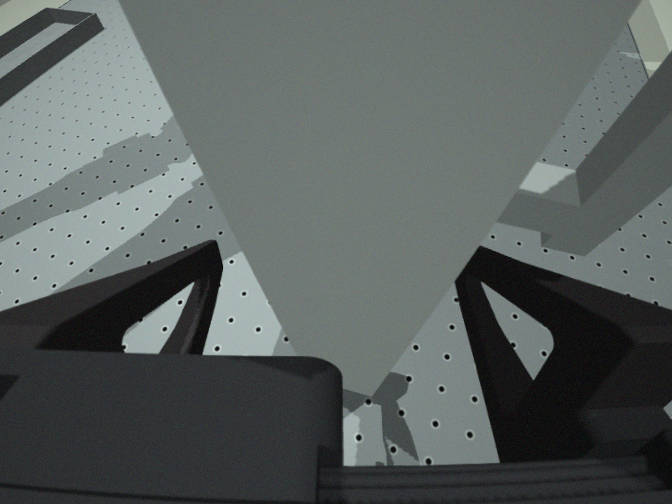

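Call:
{"op": "execute_actions", "data": {
  "actions": [
    {"rows":[[-0.41,1.6,1.26,0.7,-0.55,0.1,1,0.335,0.3,0.22,-0.3,0,0,1],[-0.405,1.61,1.29,0.6,-0.55,0.05,1,0.335,0.3,0.22,-0.3,0,0,1],[-0.4,1.62,1.32,0.5,-0.55,0,1,0.335,0.3,0.22,-0.3,0,0,1],[-0.395,1.63,1.35,0.42,-0.55,-0.03,1,0.335,0.3,0.22,-0.3,0,0,1],[-0.39,1.645,1.375,0.36,-0.545,-0.03,1,0.335,0.3,0.22,-0.3,0,0,1],[-0.385,1.66,1.4,0.33,-0.54,-0.03,1,0.335,0.3,0.22,-0.3,0,0,1],[-0.38,1.675,1.425,0.32,-0.535,-0.03,1,0.335,0.3,0.22,-0.3,0,0,1],[-0.373,1.69,1.45,0.31,-0.53,-0.03,1,0.335,0.3,0.22,-0.3,0,0,1],[-0.366,1.707,1.475,0.3,-0.525,-0.03,1,0.335,0.3,0.22,-0.3,0,0,1],[-0.359,1.725,1.5,0.29,-0.52,-0.03,1,0.335,0.3,0.22,-0.3,0,0,1],[-0.352,1.743,1.525,0.28,-0.515,-0.03,1,0.335,0.3,0.22,-0.3,0,0,1],[-0.345,1.76,1.55,0.27,-0.51,-0.03,1,0.335,0.3,0.22,-0.3,0,0,1],[-0.338,1.778,1.575,0.26,-0.505,-0.03,1,0.335,0.3,0.22,-0.3,0,0,1],[-0.332,1.795,1.6,0.25,-0.5,-0.03,1,0.335,0.3,0.22,-0.3,0,0,1],[-0.328,1.812,1.62,0.245,-0.5,-0.03,1,0.335,0.3,0.22,-0.3,0,0,1]]}
  ],
  "pictures": false
}}

Call:
{"op": "execute_actions", "data": {
  "actions": [
    {"steps":20}
  ]
}}

Scene clock: 101.10 s of 12600.00 s.
left_arm: end_effector_position=(+0.7190, +0.0094, +0.3970) grip_measured=+1.000 end_effector_quat_wxyz=(+0.712, +0.014, +0.702, -0.022) | right_arm: end_effector_position=(+0.2310, -0.2039, +0.1580) grip_measured=+1.000 end_effector_quat_wxyz=(+0.526, -0.136, +0.834, +0.092)
Joint positions: left_arm=[-0.348  1.763  1.509  0.271 -0.506 -0.003  0.094] | right_arm=[ 0.338  0.303  0.186 -0.327  0.     0.012  0.094]
Joint velocities: left_arm=[ 0.2    0.513  0.672 -0.261  0.022 -0.051  0.   ] | right_arm=[ 0.005 -0.005 -0.002 -0.007 -0.007  0.037  0.   ]
Steps of this call (steps 1 to 15: the robot went on to your last target; steps 16 to 310: nothing new was sent; then 12.30 s passed at rest; steps 311 to 325: all 15 steps of this action). Readings (joint positions):
311: left_arm=[-0.429 1.587 1.168 0.833 -0.553 0.191] | right_arm=[0.338 0.303 0.186 -0.327 0.000 0.012]
312: left_arm=[-0.428 1.587 1.180 0.771 -0.553 0.168] | right_arm=[0.338 0.303 0.186 -0.327 0.000 0.012]
314: left_arm=[-0.421 1.594 1.223 0.601 -0.553 0.111] | right_arm=[0.338 0.303 0.186 -0.327 0.000 0.012]
318: left_arm=[-0.398 1.642 1.334 0.369 -0.538 0.038] | right_arm=[0.338 0.303 0.186 -0.327 0.000 0.012]
325: the state above

Scene clock: 101.77 s of 12600.00 s.
left_arm: end_effector_position=(+0.7394, +0.0157, +0.3833) grip_measured=+1.000 end_effector_quat_wxyz=(+0.705, +0.008, +0.709, -0.015) | right_arm: end_effector_position=(+0.2310, -0.2039, +0.1580) grip_measured=+1.000 end_effector_quat_wxyz=(+0.526, -0.136, +0.834, +0.092)
Joint positions: left_arm=[-0.326  1.809  1.551  0.251 -0.504 -0.014  0.094] | right_arm=[ 0.338  0.303  0.186 -0.327  0.     0.012  0.094]
Joint velocities: left_arm=[-0.005  0.015  0.007 -0.002  0.066 -0.022  0.   ] | right_arm=[-0.005 -0.034  0.007 -0.002 -0.007 -0.022  0.   ]
Steps of this call (steps 1 to 20: the robot went on to your last target). Readings (joint positions):
1: left_arm=[-0.341 1.780 1.530 0.264 -0.505 -0.005] | right_arm=[0.338 0.303 0.186 -0.327 0.000 0.012]
2: left_arm=[-0.336 1.792 1.544 0.260 -0.504 -0.007] | right_arm=[0.338 0.303 0.186 -0.327 0.000 0.012]
4: left_arm=[-0.329 1.804 1.551 0.256 -0.504 -0.009] | right_arm=[0.338 0.303 0.186 -0.327 0.000 0.012]
8: left_arm=[-0.326 1.809 1.551 0.251 -0.504 -0.012] | right_arm=[0.338 0.303 0.186 -0.327 0.000 0.012]
20: the state above
camera_calibration (this result's frames):
cam_left_wrist: T_world_to_cam=[[-0.0263961, -0.99961, -0.00912392, 0.0404706], [-0.583234, 0.0228125, -0.811983, 0.747641], [0.811875, -0.0161118, -0.583609, -0.254454], [0, 0, 0, 1]] pos_world=[0.643703, 0.0192995, 0.45894]
cam_right_wrist: T_world_to_cam=[[0.324345, -0.9456, -0.0253214, -0.26421], [-0.834272, -0.273337, -0.478828, 0.215524], [0.445859, 0.176431, -0.877543, 0.192425], [0, 0, 0, 1]] pos_world=[0.179707, -0.224876, 0.26537]

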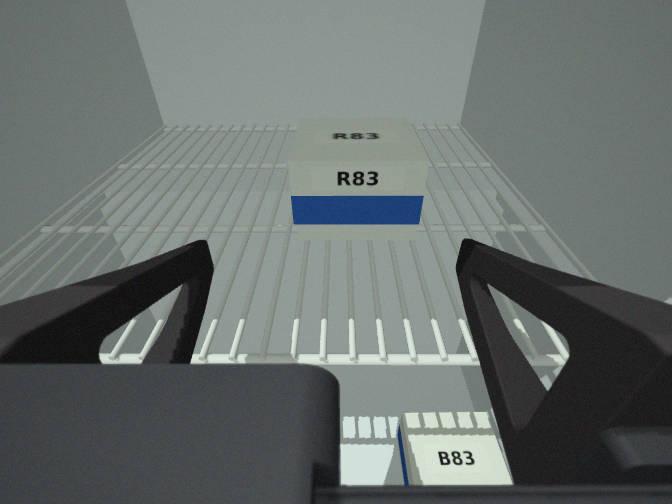

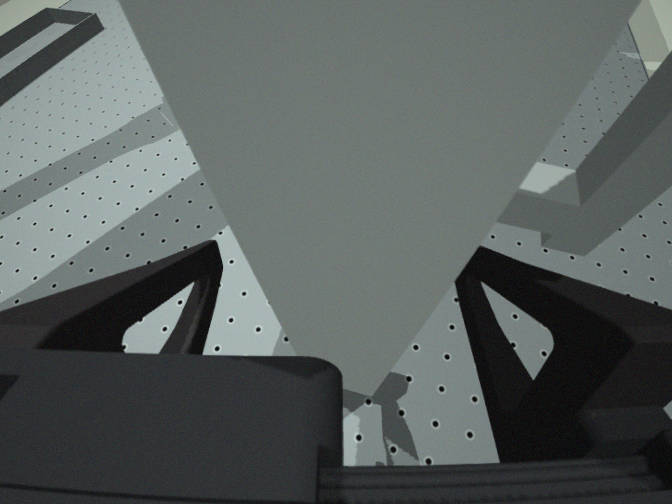

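Call:
{"op": "execute_actions", "data": {
  "actions": []
}}

Scene clock: 109.77 s of 12600.00 s.
left_arm: end_effector_position=(+0.7394, +0.0157, +0.3833) grip_measured=+1.000 end_effector_quat_wxyz=(+0.705, +0.007, +0.709, -0.015) | right_arm: end_effector_position=(+0.2310, -0.2039, +0.1580) grip_measured=+1.000 end_effector_quat_wxyz=(+0.526, -0.136, +0.834, +0.092)
Joint positions: left_arm=[-0.326  1.809  1.551  0.251 -0.504 -0.014  0.094] | right_arm=[ 0.338  0.303  0.186 -0.327  0.     0.012  0.094]
Joint velocities: left_arm=[-0.005 -0.015  0.002  0.012 -0.051  0.022  0.   ] | right_arm=[-0.005  0.005 -0.012  0.022 -0.066  0.051  0.   ]
Steps of this call (steps 1 to 15: the robot went on to your last target; steps 16 to 90: nothing new was sent; then 5.00 s passed at rest). Readings (joint positions):
1: left_arm=[-0.326 1.809 1.551 0.251 -0.504 -0.014] | right_arm=[0.338 0.303 0.186 -0.327 0.000 0.012]
2: left_arm=[-0.326 1.809 1.551 0.251 -0.504 -0.014] | right_arm=[0.338 0.303 0.186 -0.327 0.000 0.012]
4: left_arm=[-0.326 1.809 1.551 0.251 -0.504 -0.014] | right_arm=[0.338 0.303 0.186 -0.327 0.000 0.012]
8: left_arm=[-0.326 1.809 1.551 0.251 -0.504 -0.014] | right_arm=[0.338 0.303 0.186 -0.327 0.000 0.012]
90: the state above
All arms were judged still, so your last target was given up. Only a new action makes them travel on or press farther. Fingers that are still opening or closing keep moving.
camera_calibration (this result's frames):
cam_left_wrist: T_world_to_cam=[[-0.0263939, -0.999613, -0.00874247, 0.0403228], [-0.583244, 0.0225015, -0.811985, 0.747654], [0.811868, -0.0163324, -0.583613, -0.254444], [0, 0, 0, 1]] pos_world=[0.643704, 0.0193281, 0.45894]
cam_right_wrist: T_world_to_cam=[[0.324345, -0.9456, -0.0253214, -0.26421], [-0.834272, -0.273337, -0.478828, 0.215524], [0.445859, 0.176431, -0.877543, 0.192425], [0, 0, 0, 1]] pos_world=[0.179707, -0.224876, 0.26537]

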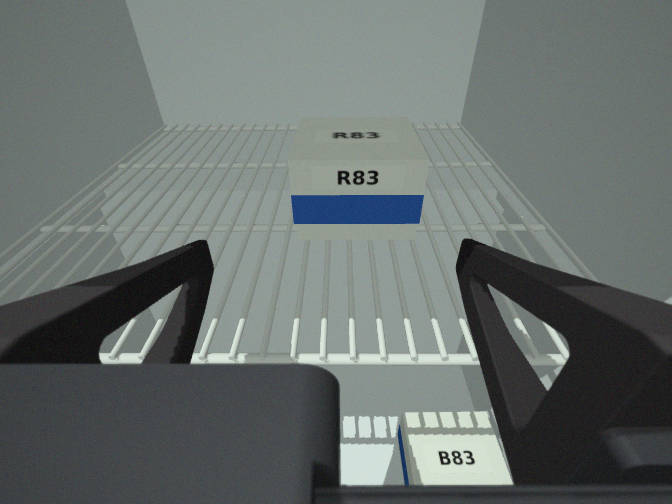

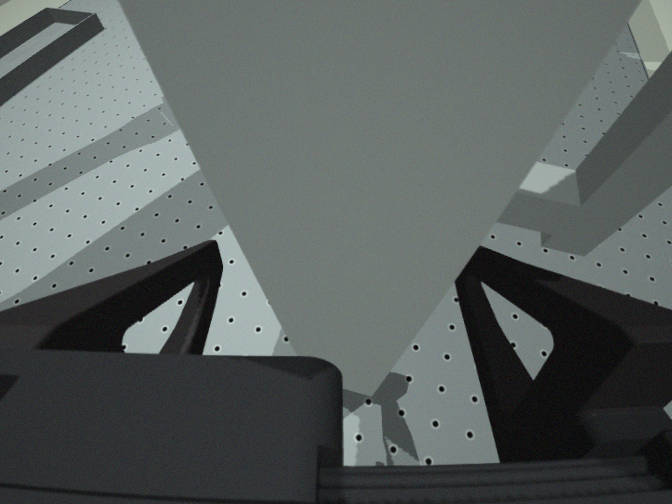

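Call:
{"op": "execute_actions", "data": {
  "actions": [
    {"rows":[[-0.32,1.84,1.64,0.24,-0.495,-0.014,1,0.335,0.3,0.22,-0.3,0,0,1],[-0.32,1.84,1.64,0.24,-0.495,-0.014,1,0.335,0.3,0.22,-0.3,0,0,1],[-0.315,1.87,1.69,0.225,-0.487,-0.014,1,0.335,0.3,0.22,-0.3,0,0,1],[-0.315,1.87,1.69,0.225,-0.487,-0.014,1,0.335,0.3,0.22,-0.3,0,0,1],[-0.315,1.87,1.69,0.225,-0.487,-0.014,1,0.335,0.3,0.22,-0.3,0,0,1],[-0.307,1.90,1.74,0.212,-0.479,-0.014,1,0.335,0.3,0.22,-0.3,0,0,1],[-0.307,1.90,1.74,0.212,-0.479,-0.014,1,0.335,0.3,0.22,-0.3,0,0,1],[-0.307,1.90,1.74,0.212,-0.479,-0.014,1,0.335,0.3,0.22,-0.3,0,0,1],[-0.30,1.93,1.785,0.2,-0.471,-0.014,1,0.335,0.3,0.22,-0.3,0,0,1],[-0.30,1.93,1.785,0.2,-0.471,-0.014,1,0.335,0.3,0.22,-0.3,0,0,1],[-0.30,1.93,1.785,0.2,-0.471,-0.014,1,0.335,0.3,0.22,-0.3,0,0,1],[-0.295,1.96,1.83,0.187,-0.463,-0.014,1,0.335,0.3,0.22,-0.3,0,0,1]],"steps":15}
  ],
  "pictures": false
}}

Call:
{"op": "execute_actions", "data": {
  "actions": [
    {"steps":20}
  ]
}}

Scene clock: 113.30 s of 12600.00 s.
left_arm: end_effector_position=(+0.7899, -0.0006, +0.3909) grip_measured=+1.000 end_effector_quat_wxyz=(+0.711, +0.010, +0.703, -0.024) | right_arm: end_effector_position=(+0.2310, -0.2039, +0.1580) grip_measured=+1.000 end_effector_quat_wxyz=(+0.526, -0.136, +0.834, +0.092)
Joint positions: left_arm=[-0.306  1.939  1.752  0.199 -0.467 -0.014  0.094] | right_arm=[ 0.338  0.303  0.186 -0.327  0.     0.012  0.094]
Joint velocities: left_arm=[ 0.073  0.142  0.159 -0.056  0.022  0.007  0.   ] | right_arm=[-0.024 -0.005 -0.007 -0.017  0.022 -0.007  0.   ]
Steps of this call (steps 1 to 90: nothing new was sent; then 0.03 s passed at rest; steps 91 to 105: all 15 steps of this action). Readings (joint positions):
91: left_arm=[-0.326 1.809 1.552 0.251 -0.502 -0.014] | right_arm=[0.338 0.303 0.186 -0.327 0.000 0.012]
92: left_arm=[-0.326 1.812 1.555 0.250 -0.500 -0.014] | right_arm=[0.338 0.303 0.186 -0.327 0.000 0.012]
94: left_arm=[-0.326 1.826 1.581 0.241 -0.494 -0.014] | right_arm=[0.338 0.303 0.186 -0.327 0.000 0.012]
98: left_arm=[-0.323 1.871 1.654 0.226 -0.483 -0.014] | right_arm=[0.338 0.303 0.186 -0.327 0.000 0.012]
105: the state above

Scene clock: 113.97 s of 12600.00 s.
left_arm: end_effector_position=(+0.7921, +0.0006, +0.3889) grip_measured=+1.000 end_effector_quat_wxyz=(+0.710, +0.010, +0.704, -0.022) | right_arm: end_effector_position=(+0.2310, -0.2039, +0.1580) grip_measured=+1.000 end_effector_quat_wxyz=(+0.526, -0.136, +0.834, +0.092)
Joint positions: left_arm=[-0.303  1.944  1.756  0.199 -0.467 -0.013  0.094] | right_arm=[ 0.338  0.303  0.186 -0.327  0.     0.012  0.094]
Joint velocities: left_arm=[-0.015 -0.034  0.007 -0.012 -0.051  0.051  0.   ] | right_arm=[-0.015  0.005 -0.012  0.007 -0.051  0.037  0.   ]
Steps of this call (steps 1 to 15: the robot went on to your last target; steps 16 to 20: nothing new was sent). Readings (joint positions):
1: left_arm=[-0.303 1.944 1.755 0.198 -0.467 -0.014] | right_arm=[0.338 0.303 0.186 -0.327 0.000 0.012]
2: left_arm=[-0.303 1.944 1.755 0.199 -0.467 -0.013] | right_arm=[0.338 0.303 0.186 -0.327 0.000 0.012]
4: left_arm=[-0.303 1.944 1.756 0.199 -0.467 -0.013] | right_arm=[0.338 0.303 0.186 -0.327 0.000 0.012]
8: left_arm=[-0.303 1.944 1.756 0.199 -0.467 -0.013] | right_arm=[0.338 0.303 0.186 -0.327 0.000 0.012]
20: the state above
All arms were judged still, so your last target was given up. Only a new action makes them travel on or press farther. Fingers that are still opening or closing keep moving.
camera_calibration (this result's frames):
cam_left_wrist: T_world_to_cam=[[-0.0396615, -0.999212, -0.00129482, 0.0342733], [-0.57048, 0.0237078, -0.820969, 0.776621], [0.820353, -0.0318222, -0.570971, -0.305842], [0, 0, 0, 1]] pos_world=[0.695305, 0.00610181, 0.462999]
cam_right_wrist: T_world_to_cam=[[0.324345, -0.9456, -0.0253214, -0.26421], [-0.834272, -0.273337, -0.478828, 0.215524], [0.445859, 0.176431, -0.877543, 0.192425], [0, 0, 0, 1]] pos_world=[0.179707, -0.224876, 0.26537]

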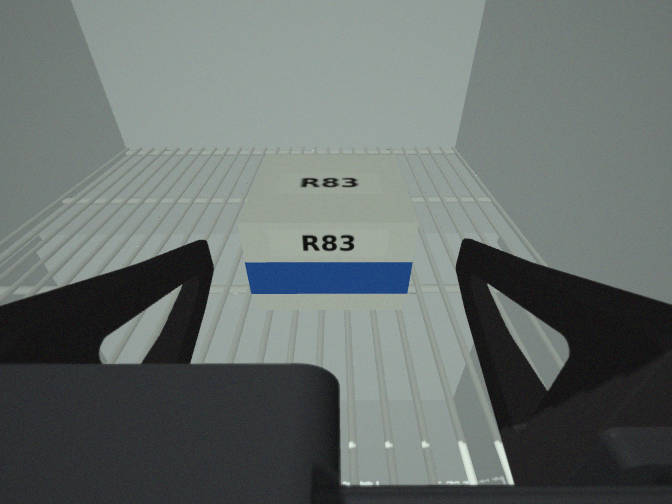

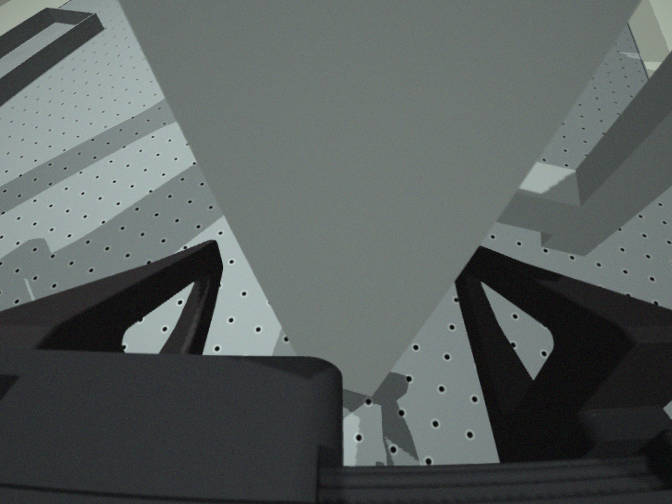

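Call:
{"op": "execute_actions", "data": {
  "actions": [
    {"rows":[[-0.3,1.90,1.72,0.22,-0.47,-0.014,1,0.335,0.3,0.22,-0.3,0,0,1],[-0.3,1.90,1.72,0.23,-0.47,-0.014,1,0.335,0.3,0.22,-0.3,0,0,1],[-0.3,1.90,1.71,0.24,-0.47,-0.014,1,0.335,0.3,0.22,-0.3,0,0,1]],"steps":15}
  ],
  "pictures": false
}}

Scene clock: 121.40 s of 12600.00 s.
left_arm: end_effector_position=(+0.7869, +0.0036, +0.3732) grip_measured=+1.000 end_effector_quat_wxyz=(+0.704, +0.013, +0.709, -0.019) | right_arm: end_effector_position=(+0.2310, -0.2039, +0.1580) grip_measured=+1.000 end_effector_quat_wxyz=(+0.526, -0.136, +0.834, +0.092)
Joint positions: left_arm=[-0.303  1.935  1.71   0.217 -0.467 -0.013  0.094] | right_arm=[ 0.338  0.303  0.186 -0.327  0.     0.012  0.094]
Joint velocities: left_arm=[-0.005 -0.024  0.002 -0.002 -0.037  0.007  0.   ] | right_arm=[-0.005 -0.015 -0.002 -0.012 -0.051 -0.022  0.   ]
Steps of this call (steps 1 to 90: nothing new was sent; then 3.93 s passed at rest; steps 91 to 105: all 15 steps of this action). Readings (joint positions):
91: left_arm=[-0.303 1.943 1.752 0.200 -0.467 -0.013] | right_arm=[0.338 0.303 0.186 -0.327 0.000 0.012]
92: left_arm=[-0.303 1.940 1.744 0.203 -0.467 -0.013] | right_arm=[0.338 0.303 0.186 -0.327 0.000 0.012]
94: left_arm=[-0.303 1.935 1.726 0.211 -0.467 -0.013] | right_arm=[0.338 0.303 0.186 -0.327 0.000 0.012]
98: left_arm=[-0.303 1.935 1.711 0.214 -0.467 -0.013] | right_arm=[0.338 0.303 0.186 -0.327 0.000 0.012]
105: the state above

Call:
{"op": "execute_actions", "data": {
  "actions": [
    {"rows":[[-0.297,1.935,1.775,0.22,-0.465,-0.014,1,0.335,0.3,0.22,-0.3,0,0,1],[-0.297,1.94,1.785,0.22,-0.465,-0.014,1,0.335,0.3,0.22,-0.3,0,0,1],[-0.295,1.945,1.793,0.217,-0.463,-0.014,1,0.335,0.3,0.22,-0.3,0,0,1],[-0.295,1.95,1.80,0.217,-0.463,-0.014,1,0.335,0.3,0.22,-0.3,0,0,1],[-0.293,1.955,1.808,0.215,-0.461,-0.014,1,0.335,0.3,0.22,-0.3,0,0,1],[-0.293,1.96,1.816,0.213,-0.461,-0.014,1,0.335,0.3,0.22,-0.3,0,0,1],[-0.291,1.965,1.824,0.21,-0.459,-0.014,1,0.335,0.3,0.22,-0.3,0,0,1],[-0.291,1.97,1.832,0.208,-0.459,-0.014,1,0.335,0.3,0.22,-0.3,0,0,1],[-0.289,1.975,1.84,0.205,-0.457,-0.014,1,0.335,0.3,0.22,-0.3,0,0,1]],"steps":15}
  ]
}}

Scene clock: 127.13 s of 12600.00 s.
left_arm: end_effector_position=(+0.7963, +0.0001, +0.3839) grip_measured=+1.000 end_effector_quat_wxyz=(+0.712, +0.010, +0.702, -0.024) | right_arm: end_effector_position=(+0.2310, -0.2039, +0.1580) grip_measured=+1.000 end_effector_quat_wxyz=(+0.526, -0.136, +0.834, +0.092)
Joint positions: left_arm=[-0.3    1.958  1.76   0.213 -0.46  -0.013  0.094] | right_arm=[ 0.338  0.303  0.186 -0.327  0.     0.012  0.094]
Joint velocities: left_arm=[ 0.015 -0.015  0.002 -0.007 -0.037 -0.007  0.   ] | right_arm=[-0.015 -0.005 -0.022 -0.002 -0.007 -0.037  0.   ]
Steps of this call (steps 1 to 15: the robot went on to your last target; steps 16 to 90: nothing new was sent; then 2.23 s passed at rest; steps 91 to 105: all 15 steps of this action). Readings (joint positions):
91: left_arm=[-0.303 1.935 1.710 0.217 -0.467 -0.013] | right_arm=[0.338 0.303 0.186 -0.327 0.000 0.012]
92: left_arm=[-0.303 1.935 1.710 0.217 -0.467 -0.013] | right_arm=[0.338 0.303 0.186 -0.327 0.000 0.012]
94: left_arm=[-0.303 1.935 1.712 0.217 -0.467 -0.013] | right_arm=[0.338 0.303 0.186 -0.327 0.000 0.012]
98: left_arm=[-0.302 1.943 1.736 0.217 -0.464 -0.013] | right_arm=[0.338 0.303 0.186 -0.327 0.000 0.012]
105: the state above
camera_calibration (this result's frames):
cam_left_wrist: T_world_to_cam=[[-0.0430903, -0.999071, 0.000871301, 0.0357438], [-0.566807, 0.0237284, -0.823509, 0.772954], [0.822723, -0.0359791, -0.567302, -0.315452], [0, 0, 0, 1]] pos_world=[0.699186, 0.00601991, 0.457546]
cam_right_wrist: T_world_to_cam=[[0.324345, -0.9456, -0.0253214, -0.26421], [-0.834272, -0.273337, -0.478828, 0.215524], [0.445859, 0.176431, -0.877543, 0.192425], [0, 0, 0, 1]] pos_world=[0.179707, -0.224876, 0.26537]

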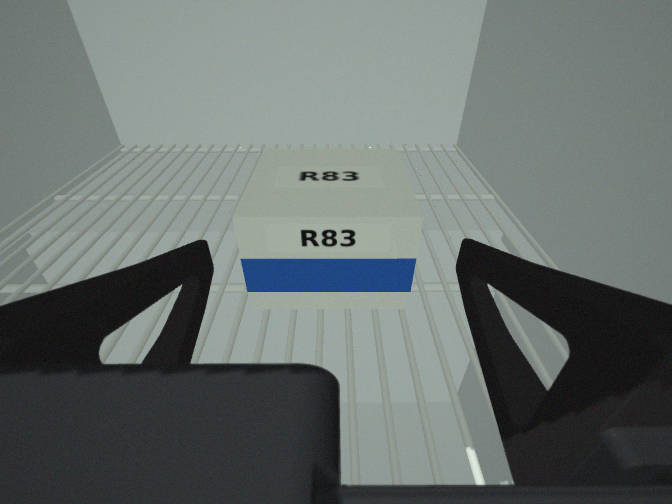

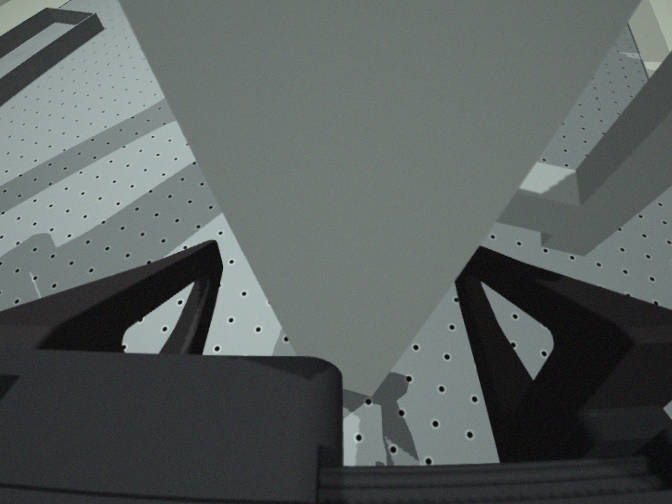

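Call:
{"op": "execute_actions", "data": {
  "actions": [
    {"rows":[[-0.289,1.985,1.84,0.21,-0.457,-0.014,1,0.335,0.3,0.22,-0.3,0,0,1],[-0.289,1.99,1.84,0.21,-0.457,-0.014,1,0.335,0.3,0.22,-0.3,0,0,1],[-0.289,1.995,1.845,0.21,-0.457,-0.014,1,0.335,0.3,0.22,-0.3,0,0,1],[-0.288,2.0,1.85,0.21,-0.457,-0.014,1,0.335,0.3,0.22,-0.3,0,0,1],[-0.287,2.005,1.858,0.21,-0.455,-0.014,1,0.335,0.3,0.22,-0.3,0,0,1],[-0.286,2.01,1.866,0.208,-0.455,-0.014,1,0.335,0.3,0.22,-0.3,0,0,1]],"steps":15}
  ]
}}

Scene clock: 130.07 s of 12600.00 s.
left_arm: end_effector_position=(+0.8070, -0.0029, +0.3757) grip_measured=+1.000 end_effector_quat_wxyz=(+0.711, +0.010, +0.703, -0.023) | right_arm: end_effector_position=(+0.2310, -0.2039, +0.1580) grip_measured=+1.000 end_effector_quat_wxyz=(+0.526, -0.136, +0.834, +0.092)
Joint positions: left_arm=[-0.296  1.992  1.793  0.213 -0.459 -0.012  0.094] | right_arm=[ 0.338  0.303  0.186 -0.327  0.     0.012  0.094]
Joint velocities: left_arm=[ 0.015 -0.005 -0.012 -0.007 -0.022 -0.007  0.   ] | right_arm=[-0.005 -0.005  0.012  0.007  0.022 -0.037  0.   ]
Steps of this call (steps 1 to 15: the robot went on to your last target; steps 16 to 73: nothing new was sent; steps 74 to 88: all 15 steps of this action). Readings (joint positions):
74: left_arm=[-0.298 1.959 1.760 0.213 -0.460 -0.013] | right_arm=[0.338 0.303 0.186 -0.327 0.000 0.012]
75: left_arm=[-0.298 1.960 1.761 0.213 -0.460 -0.013] | right_arm=[0.338 0.303 0.186 -0.327 0.000 0.012]
77: left_arm=[-0.298 1.965 1.767 0.213 -0.460 -0.013] | right_arm=[0.338 0.303 0.186 -0.327 0.000 0.012]
81: left_arm=[-0.297 1.985 1.788 0.213 -0.459 -0.013] | right_arm=[0.338 0.303 0.186 -0.327 0.000 0.012]
88: the state above
camera_calibration (this result's frames):
cam_left_wrist: T_world_to_cam=[[-0.0411743, -0.999152, -0.000595778, 0.0322865], [-0.567912, 0.0238938, -0.822743, 0.772962], [0.822059, -0.0335375, -0.568414, -0.328043], [0, 0, 0, 1]] pos_world=[0.709974, 0.00278834, 0.449504]
cam_right_wrist: T_world_to_cam=[[0.324345, -0.9456, -0.0253214, -0.26421], [-0.834272, -0.273337, -0.478828, 0.215524], [0.445859, 0.176431, -0.877543, 0.192425], [0, 0, 0, 1]] pos_world=[0.179707, -0.224876, 0.26537]

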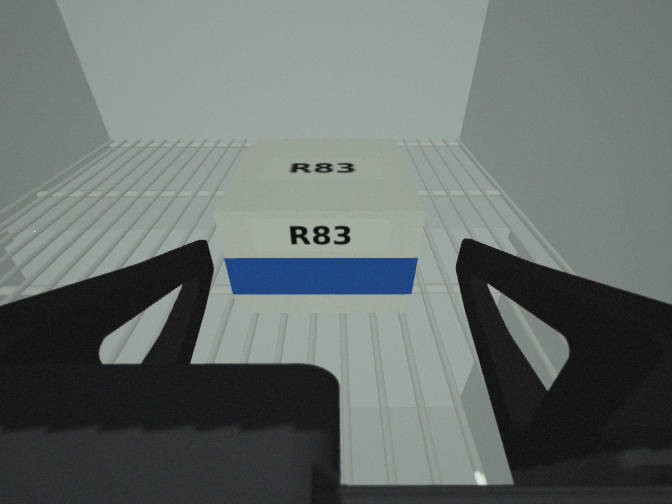

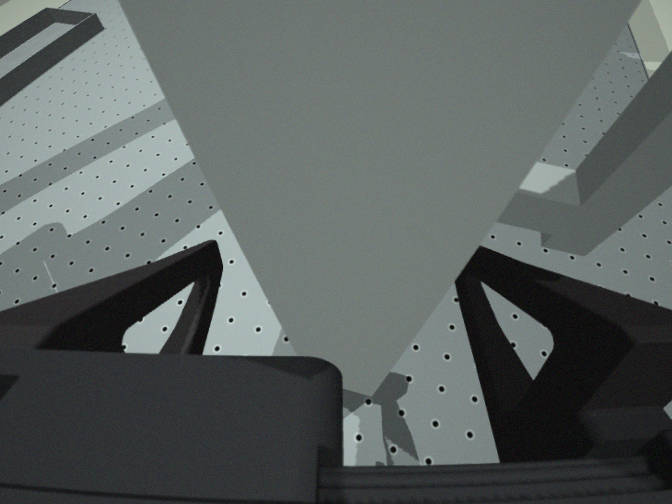

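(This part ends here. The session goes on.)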